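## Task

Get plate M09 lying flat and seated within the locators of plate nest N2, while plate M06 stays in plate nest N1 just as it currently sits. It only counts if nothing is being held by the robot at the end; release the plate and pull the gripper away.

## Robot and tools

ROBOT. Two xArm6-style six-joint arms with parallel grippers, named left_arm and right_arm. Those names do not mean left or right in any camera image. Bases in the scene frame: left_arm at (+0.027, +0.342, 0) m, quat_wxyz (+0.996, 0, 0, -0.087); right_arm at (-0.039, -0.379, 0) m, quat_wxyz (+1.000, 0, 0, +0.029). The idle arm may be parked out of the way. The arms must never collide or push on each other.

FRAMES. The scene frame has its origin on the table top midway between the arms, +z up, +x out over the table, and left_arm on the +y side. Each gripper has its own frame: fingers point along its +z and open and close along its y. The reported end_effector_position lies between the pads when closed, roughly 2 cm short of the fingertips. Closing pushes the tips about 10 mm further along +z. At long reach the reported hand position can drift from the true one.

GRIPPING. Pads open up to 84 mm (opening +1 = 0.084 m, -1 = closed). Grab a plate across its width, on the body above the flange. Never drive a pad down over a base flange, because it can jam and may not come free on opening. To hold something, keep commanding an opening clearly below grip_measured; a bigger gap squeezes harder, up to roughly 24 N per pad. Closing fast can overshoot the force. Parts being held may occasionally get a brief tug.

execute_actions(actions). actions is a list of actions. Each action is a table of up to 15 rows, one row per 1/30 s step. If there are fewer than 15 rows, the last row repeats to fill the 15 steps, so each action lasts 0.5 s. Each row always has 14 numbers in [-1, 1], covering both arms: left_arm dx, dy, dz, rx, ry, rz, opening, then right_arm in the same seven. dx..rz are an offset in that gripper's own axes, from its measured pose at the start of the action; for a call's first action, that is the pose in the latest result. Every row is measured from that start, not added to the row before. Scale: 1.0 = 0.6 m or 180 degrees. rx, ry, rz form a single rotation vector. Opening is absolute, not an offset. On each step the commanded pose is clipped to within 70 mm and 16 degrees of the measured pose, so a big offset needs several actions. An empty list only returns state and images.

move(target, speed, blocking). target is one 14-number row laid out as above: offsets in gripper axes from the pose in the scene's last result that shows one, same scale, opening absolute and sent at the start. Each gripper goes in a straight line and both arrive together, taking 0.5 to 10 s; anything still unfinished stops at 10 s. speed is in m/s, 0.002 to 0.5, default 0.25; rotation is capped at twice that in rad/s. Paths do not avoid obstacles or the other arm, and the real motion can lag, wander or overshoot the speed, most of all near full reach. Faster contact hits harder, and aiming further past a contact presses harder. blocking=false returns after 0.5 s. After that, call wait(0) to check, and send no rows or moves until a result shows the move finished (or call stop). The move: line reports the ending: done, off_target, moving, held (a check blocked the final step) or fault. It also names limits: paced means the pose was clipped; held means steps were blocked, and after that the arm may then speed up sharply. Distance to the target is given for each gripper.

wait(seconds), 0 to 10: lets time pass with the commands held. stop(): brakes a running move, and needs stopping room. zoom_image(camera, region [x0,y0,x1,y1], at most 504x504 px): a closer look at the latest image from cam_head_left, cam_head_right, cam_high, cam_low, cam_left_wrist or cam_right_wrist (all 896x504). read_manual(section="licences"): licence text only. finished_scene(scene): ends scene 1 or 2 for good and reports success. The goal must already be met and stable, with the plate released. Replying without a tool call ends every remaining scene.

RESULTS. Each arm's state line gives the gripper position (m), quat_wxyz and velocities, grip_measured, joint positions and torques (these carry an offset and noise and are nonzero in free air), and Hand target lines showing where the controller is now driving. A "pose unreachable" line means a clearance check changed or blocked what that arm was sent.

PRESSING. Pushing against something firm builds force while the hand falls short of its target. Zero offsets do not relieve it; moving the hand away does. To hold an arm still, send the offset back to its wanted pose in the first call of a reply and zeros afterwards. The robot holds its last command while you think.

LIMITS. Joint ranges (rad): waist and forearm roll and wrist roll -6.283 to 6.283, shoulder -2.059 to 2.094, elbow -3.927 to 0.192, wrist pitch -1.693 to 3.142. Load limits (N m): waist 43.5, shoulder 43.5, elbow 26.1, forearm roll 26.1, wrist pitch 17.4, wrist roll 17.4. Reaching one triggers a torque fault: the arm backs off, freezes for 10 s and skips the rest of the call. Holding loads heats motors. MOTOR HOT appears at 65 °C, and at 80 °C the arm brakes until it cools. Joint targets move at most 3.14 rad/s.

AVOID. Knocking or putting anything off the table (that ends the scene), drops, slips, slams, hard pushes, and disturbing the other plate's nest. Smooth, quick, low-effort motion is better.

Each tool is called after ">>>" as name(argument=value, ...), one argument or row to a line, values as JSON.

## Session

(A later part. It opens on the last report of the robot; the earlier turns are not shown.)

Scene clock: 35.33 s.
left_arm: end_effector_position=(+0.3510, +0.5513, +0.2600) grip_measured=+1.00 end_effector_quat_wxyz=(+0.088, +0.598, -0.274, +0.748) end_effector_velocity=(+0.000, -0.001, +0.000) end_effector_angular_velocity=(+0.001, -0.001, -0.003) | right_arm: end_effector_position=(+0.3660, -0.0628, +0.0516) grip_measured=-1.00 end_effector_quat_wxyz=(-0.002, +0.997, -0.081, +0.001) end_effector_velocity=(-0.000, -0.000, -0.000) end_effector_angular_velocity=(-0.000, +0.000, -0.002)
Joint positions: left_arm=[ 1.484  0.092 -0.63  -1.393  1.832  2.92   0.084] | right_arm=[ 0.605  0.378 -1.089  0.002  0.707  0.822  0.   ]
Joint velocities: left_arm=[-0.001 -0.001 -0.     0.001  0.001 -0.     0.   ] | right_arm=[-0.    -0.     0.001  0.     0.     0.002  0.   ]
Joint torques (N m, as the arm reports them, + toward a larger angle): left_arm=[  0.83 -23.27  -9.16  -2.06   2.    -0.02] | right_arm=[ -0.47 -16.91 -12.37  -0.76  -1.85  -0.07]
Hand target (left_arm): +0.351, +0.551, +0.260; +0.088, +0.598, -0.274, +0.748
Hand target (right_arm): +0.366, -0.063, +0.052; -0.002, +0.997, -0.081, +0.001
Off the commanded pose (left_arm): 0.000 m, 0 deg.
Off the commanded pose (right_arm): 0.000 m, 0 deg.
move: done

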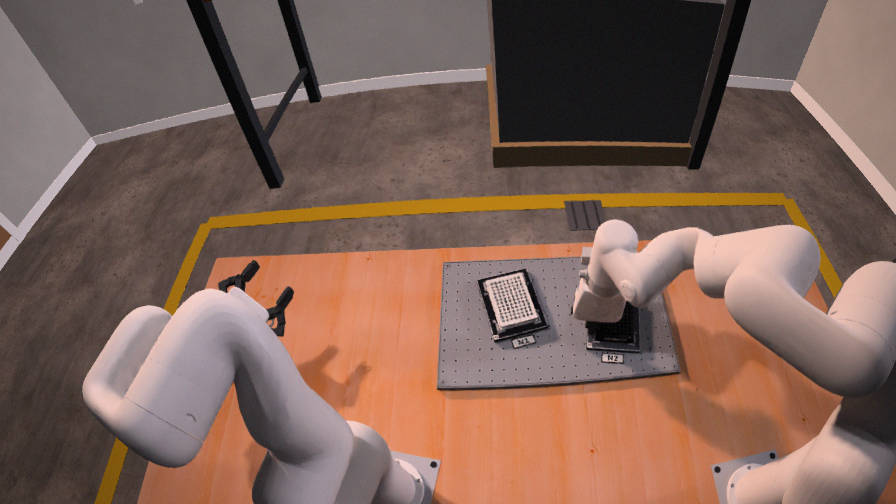

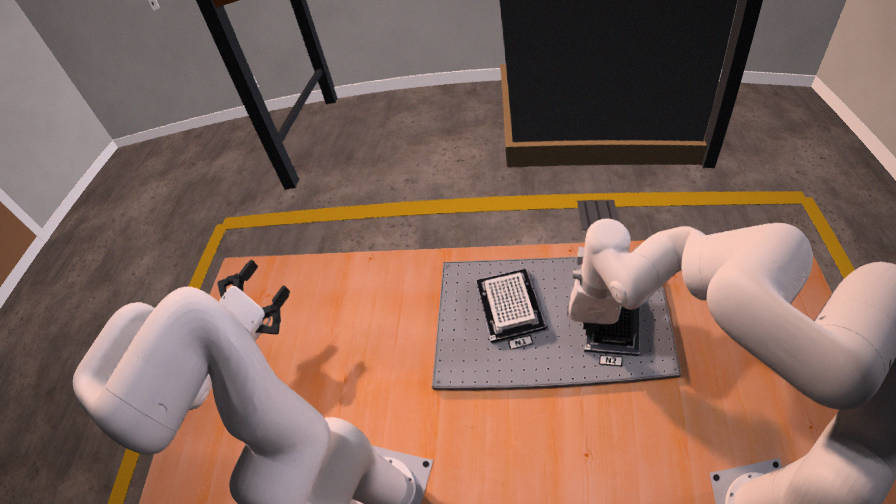

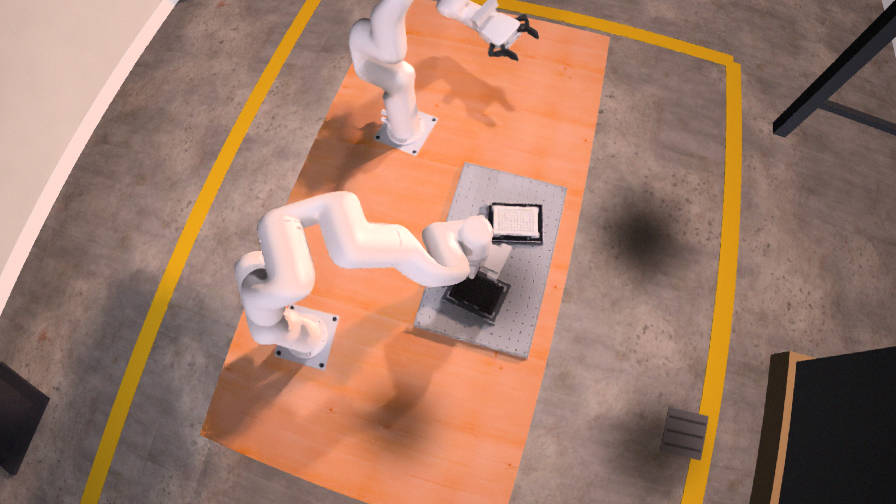

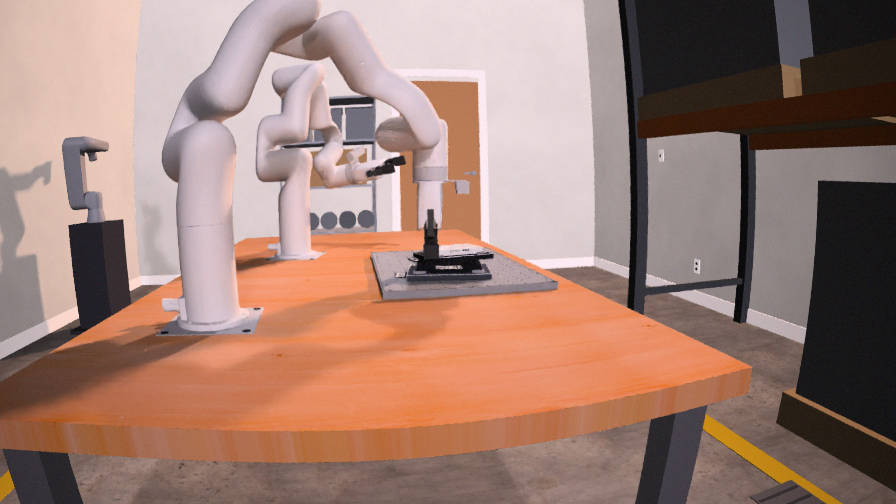

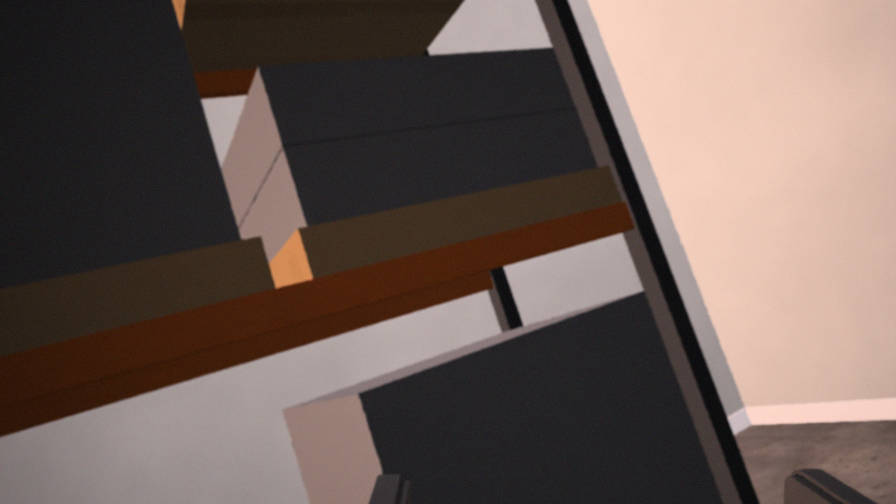

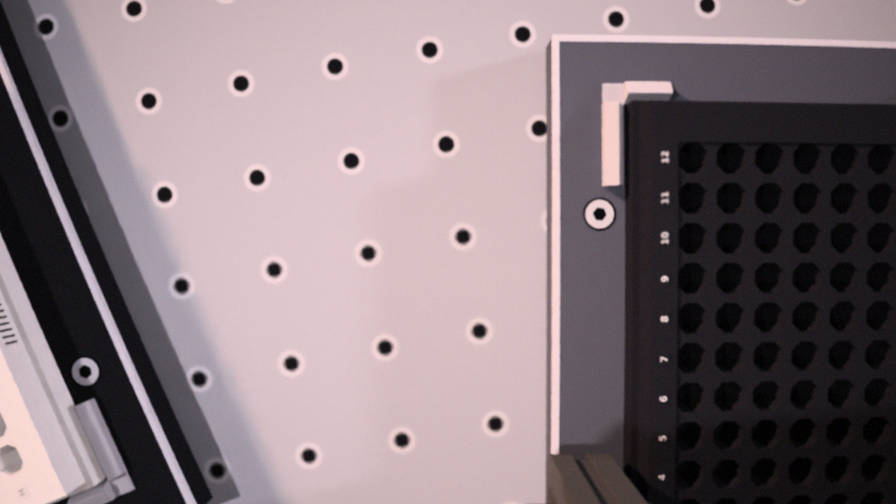

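>>> move(
  target=[0,0,0,0,0,0,1,0,-0.015,0,0,0,0,-1],
  speed=0.03,
)

>>> move(
  target=[0,0,0,0,0,0,1,-0.03,0.18,-0.25,0,0,0,-1],
  speed=0.15,
)

>>> zoom_image(
  camera="cam_right_wrist",
  region=[250,60,650,504],
)

>>> zoom_image(
  camera="cam_low",
  region=[390,230,510,290],
)

Scene clock: 40.73 s.
left_arm: end_effector_position=(+0.3510, +0.5513, +0.2600) grip_measured=+1.00 end_effector_quat_wxyz=(+0.088, +0.598, -0.274, +0.748) end_effector_velocity=(+0.000, -0.001, +0.000) end_effector_angular_velocity=(-0.003, -0.000, -0.002) | right_arm: end_effector_position=(+0.3675, -0.0540, +0.0516) grip_measured=-1.00 end_effector_quat_wxyz=(-0.002, +0.997, -0.081, +0.001) end_effector_velocity=(+0.000, -0.001, -0.000) end_effector_angular_velocity=(-0.000, +0.001, -0.001)
Joint positions: left_arm=[ 1.484  0.092 -0.63  -1.393  1.832  2.92   0.084] | right_arm=[ 0.617  0.396 -1.118  0.002  0.718  0.834  0.   ]
Joint velocities: left_arm=[-0.001  0.     0.    -0.     0.002 -0.002  0.   ] | right_arm=[-0.001  0.    -0.     0.     0.001 -0.001  0.   ]
Joint torques (N m, as the arm reports them, + toward a larger angle): left_arm=[  1.13 -22.62  -9.1   -1.77   1.94   0.14] | right_arm=[ -0.05 -16.89 -12.85  -0.91  -2.15   0.13]
Hand target (left_arm): +0.351, +0.551, +0.260; +0.088, +0.598, -0.274, +0.748
Hand target (right_arm): +0.367, -0.054, +0.052; -0.002, +0.997, -0.081, +0.001
Off the commanded pose (left_arm): 0.000 m, 0 deg.
Off the commanded pose (right_arm): 0.000 m, 0 deg.
move: done

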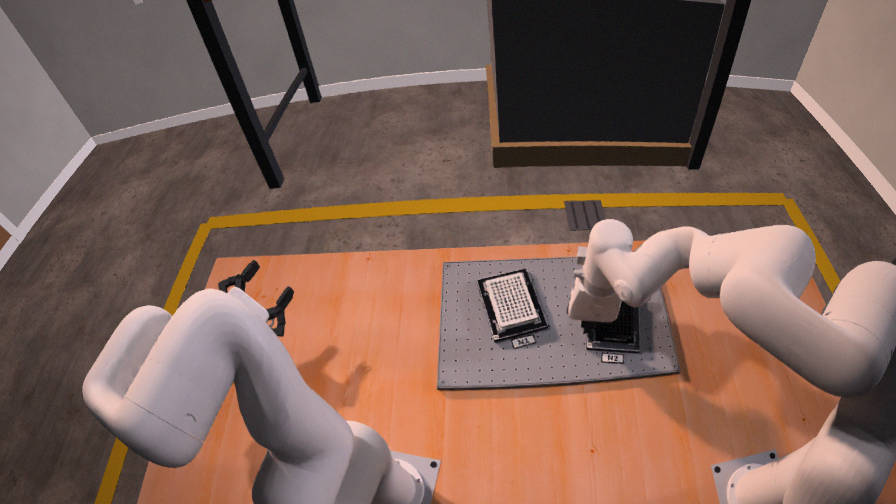

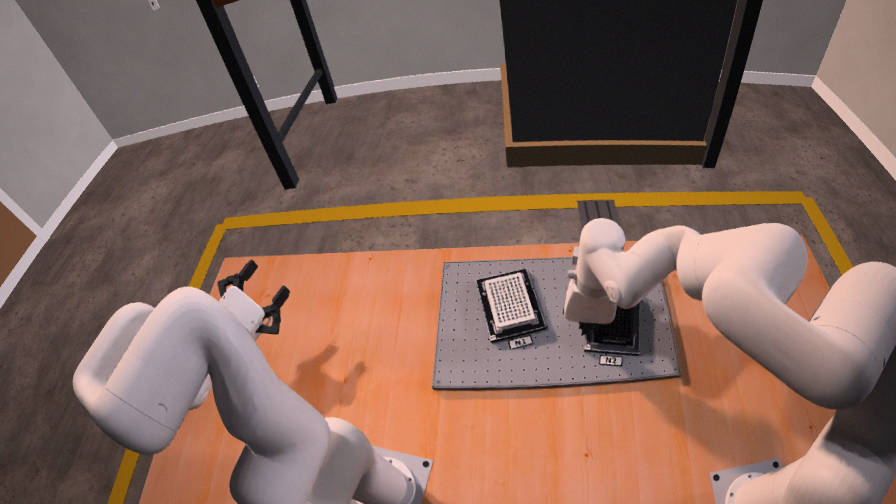

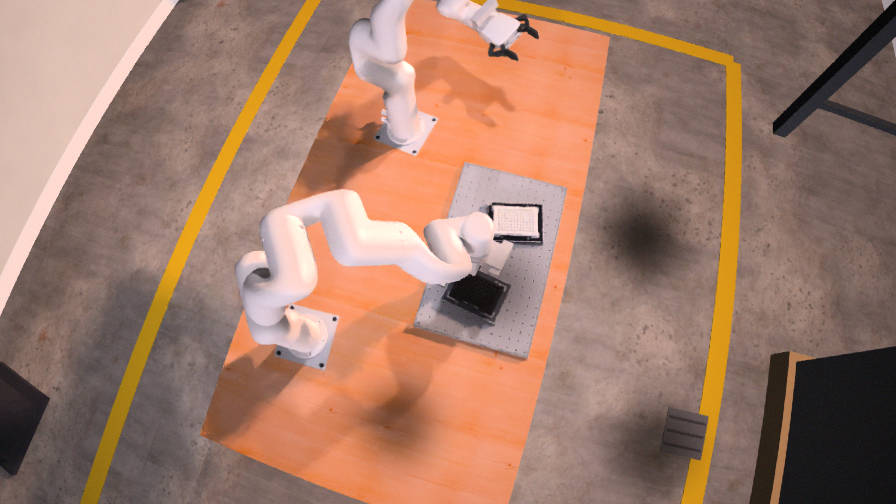

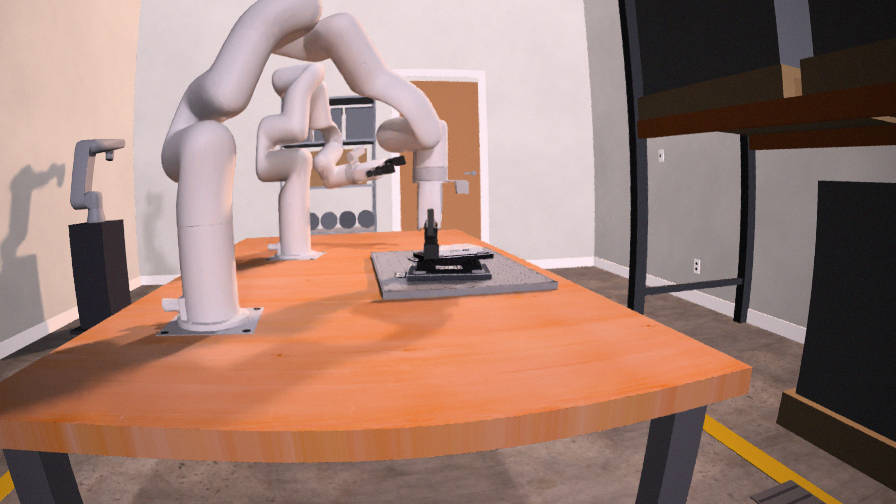

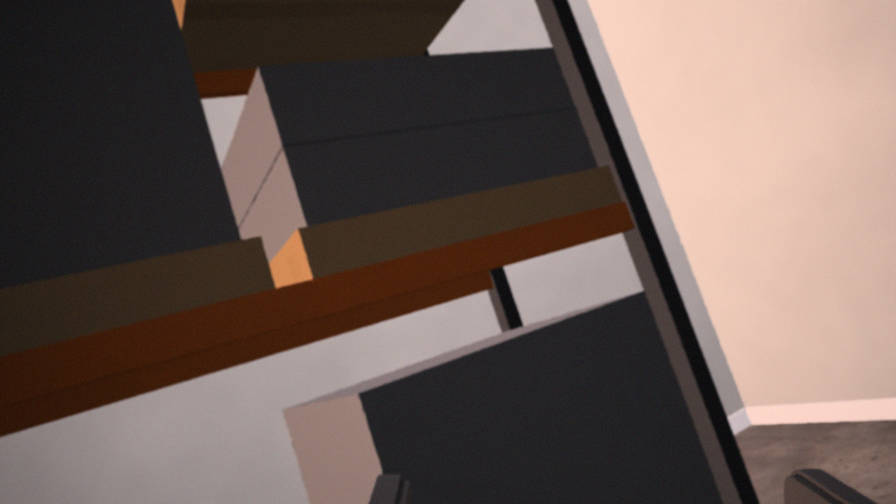

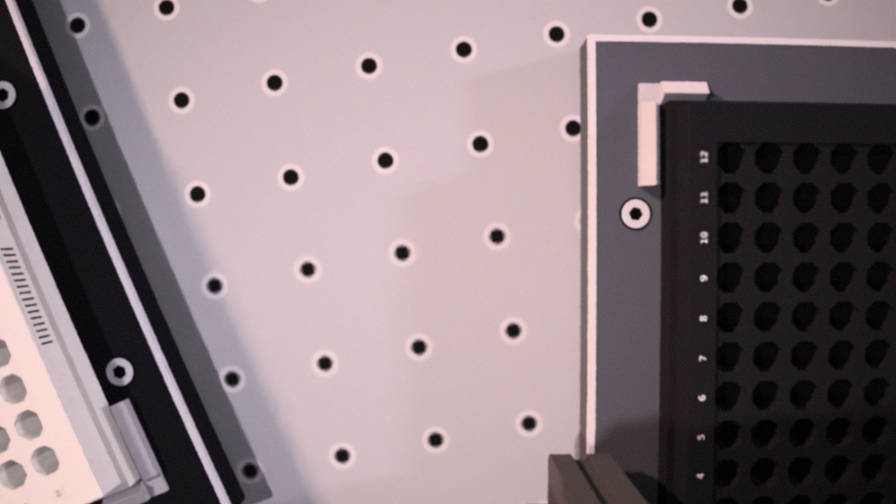

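Scene clock: 42.40 s.
left_arm: end_effector_position=(+0.3510, +0.5513, +0.2600) grip_measured=+1.00 end_effector_quat_wxyz=(+0.088, +0.598, -0.274, +0.748) end_effector_velocity=(+0.000, +0.001, +0.000) end_effector_angular_velocity=(+0.001, +0.000, +0.002) | right_arm: end_effector_position=(+0.3322, -0.1585, +0.2009) grip_measured=-1.00 end_effector_quat_wxyz=(-0.001, +0.997, -0.081, +0.001) end_effector_velocity=(+0.002, +0.001, +0.004) end_effector_angular_velocity=(+0.005, -0.008, +0.001)
Joint positions: left_arm=[ 1.484  0.092 -0.63  -1.393  1.832  2.92   0.084] | right_arm=[ 0.478 -0.117 -0.931  0.001  1.046  0.697  0.   ]
Joint velocities: left_arm=[-0.    -0.    -0.001 -0.002 -0.002 -0.     0.   ] | right_arm=[-0.001 -0.005 -0.004  0.    -0.    -0.002  0.   ]
Joint torques (N m, as the arm reports them, + toward a larger angle): left_arm=[  1.04 -22.94  -8.59  -2.22   2.14   0.09] | right_arm=[ -0.1  -11.64 -14.55  -0.96  -1.95   0.24]
Hand target (left_arm): +0.351, +0.551, +0.260; +0.088, +0.598, -0.274, +0.748
Hand target (right_arm): +0.332, -0.158, +0.201; -0.001, +0.997, -0.081, +0.001
Off the commanded pose (left_arm): 0.000 m, 0 deg.
Off the commanded pose (right_arm): 0.000 m, 0 deg.
move: done

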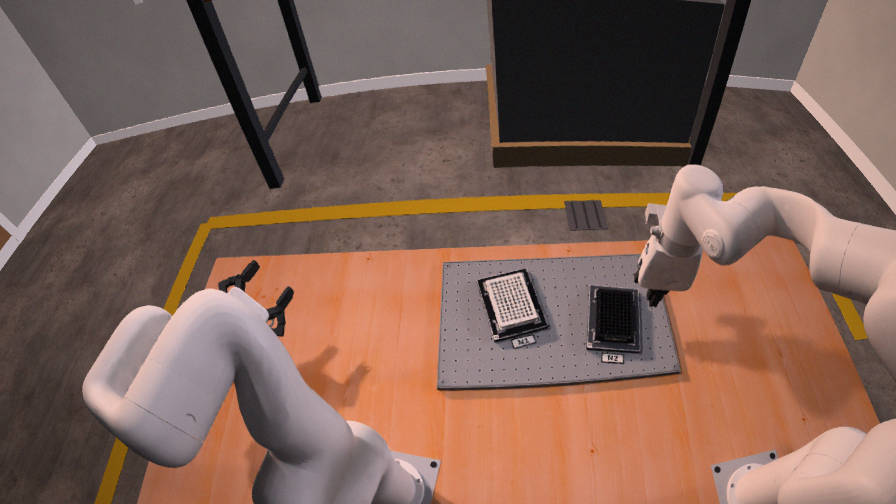

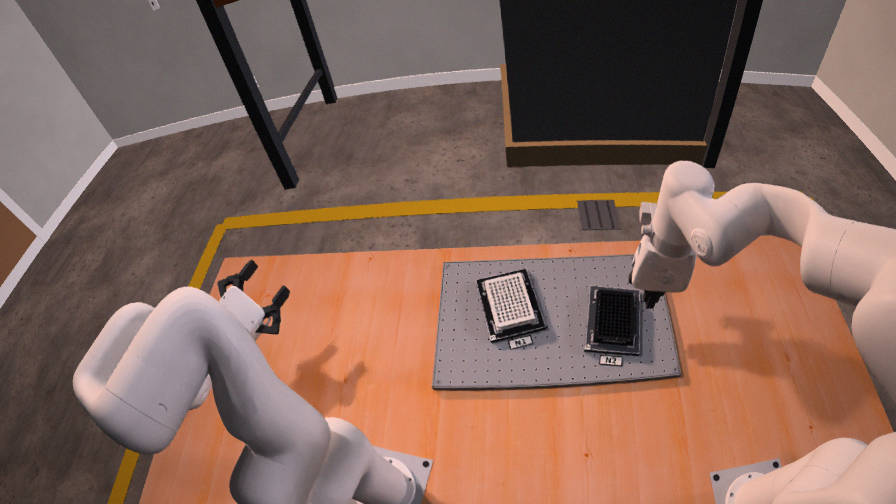

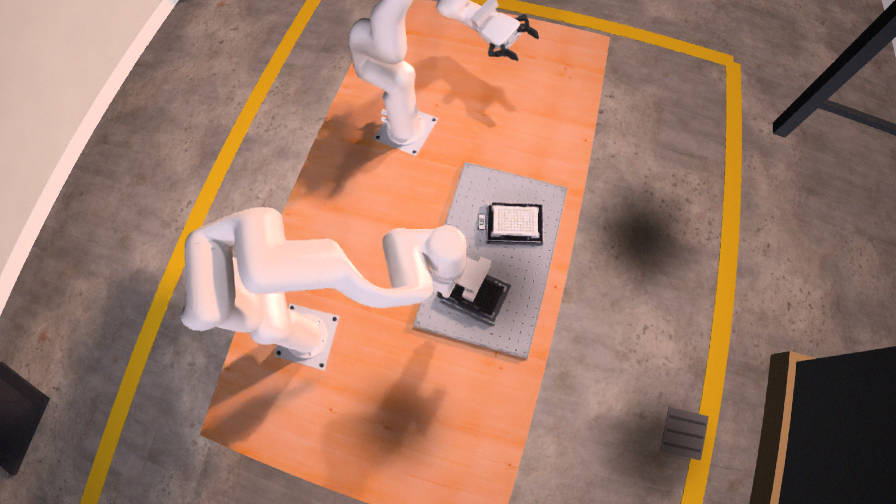

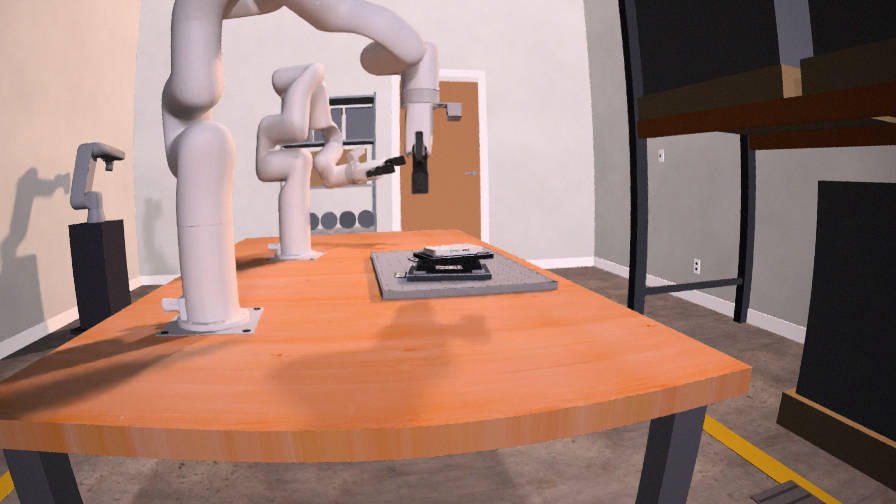

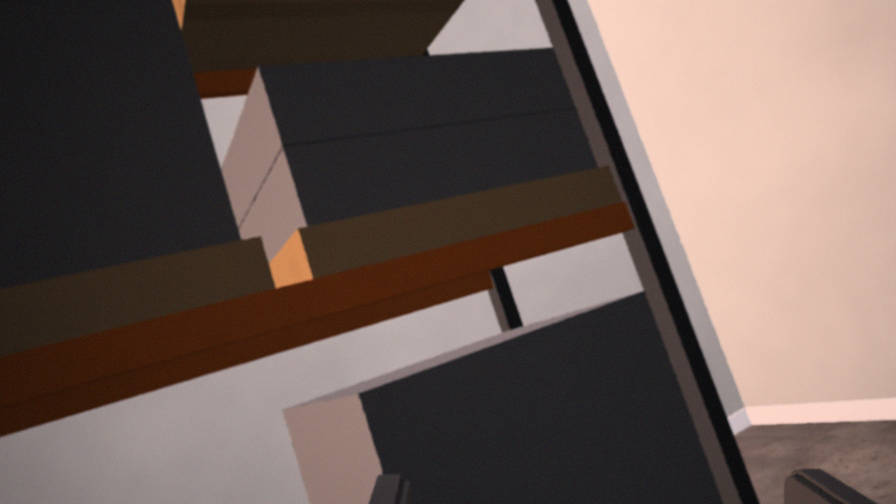

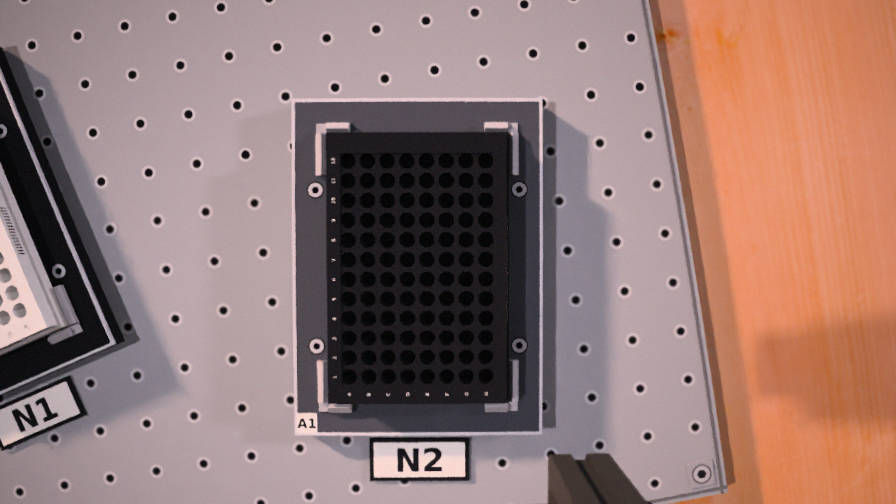

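Region (250, 60, 650, 504) of cam_right_wrist's 896x504 image, scaled by 1.135, with more detail than that image has; it fills the left 454 columns of this view, and the rest is white.

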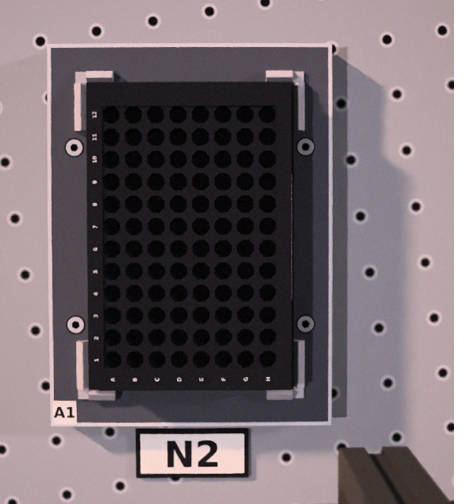

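Region (390, 230, 510, 290) of cam_low's 896x504 image, scaled by 4.200, with more detail than that image has.

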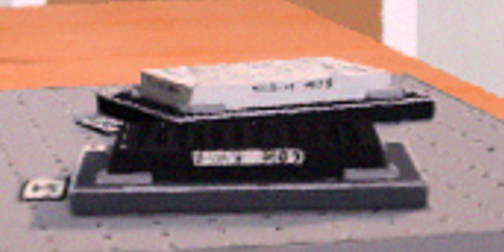

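Seated within all four locators.

>>> finished_scene(
  scene=2,
)

The scene is finished: the task was done.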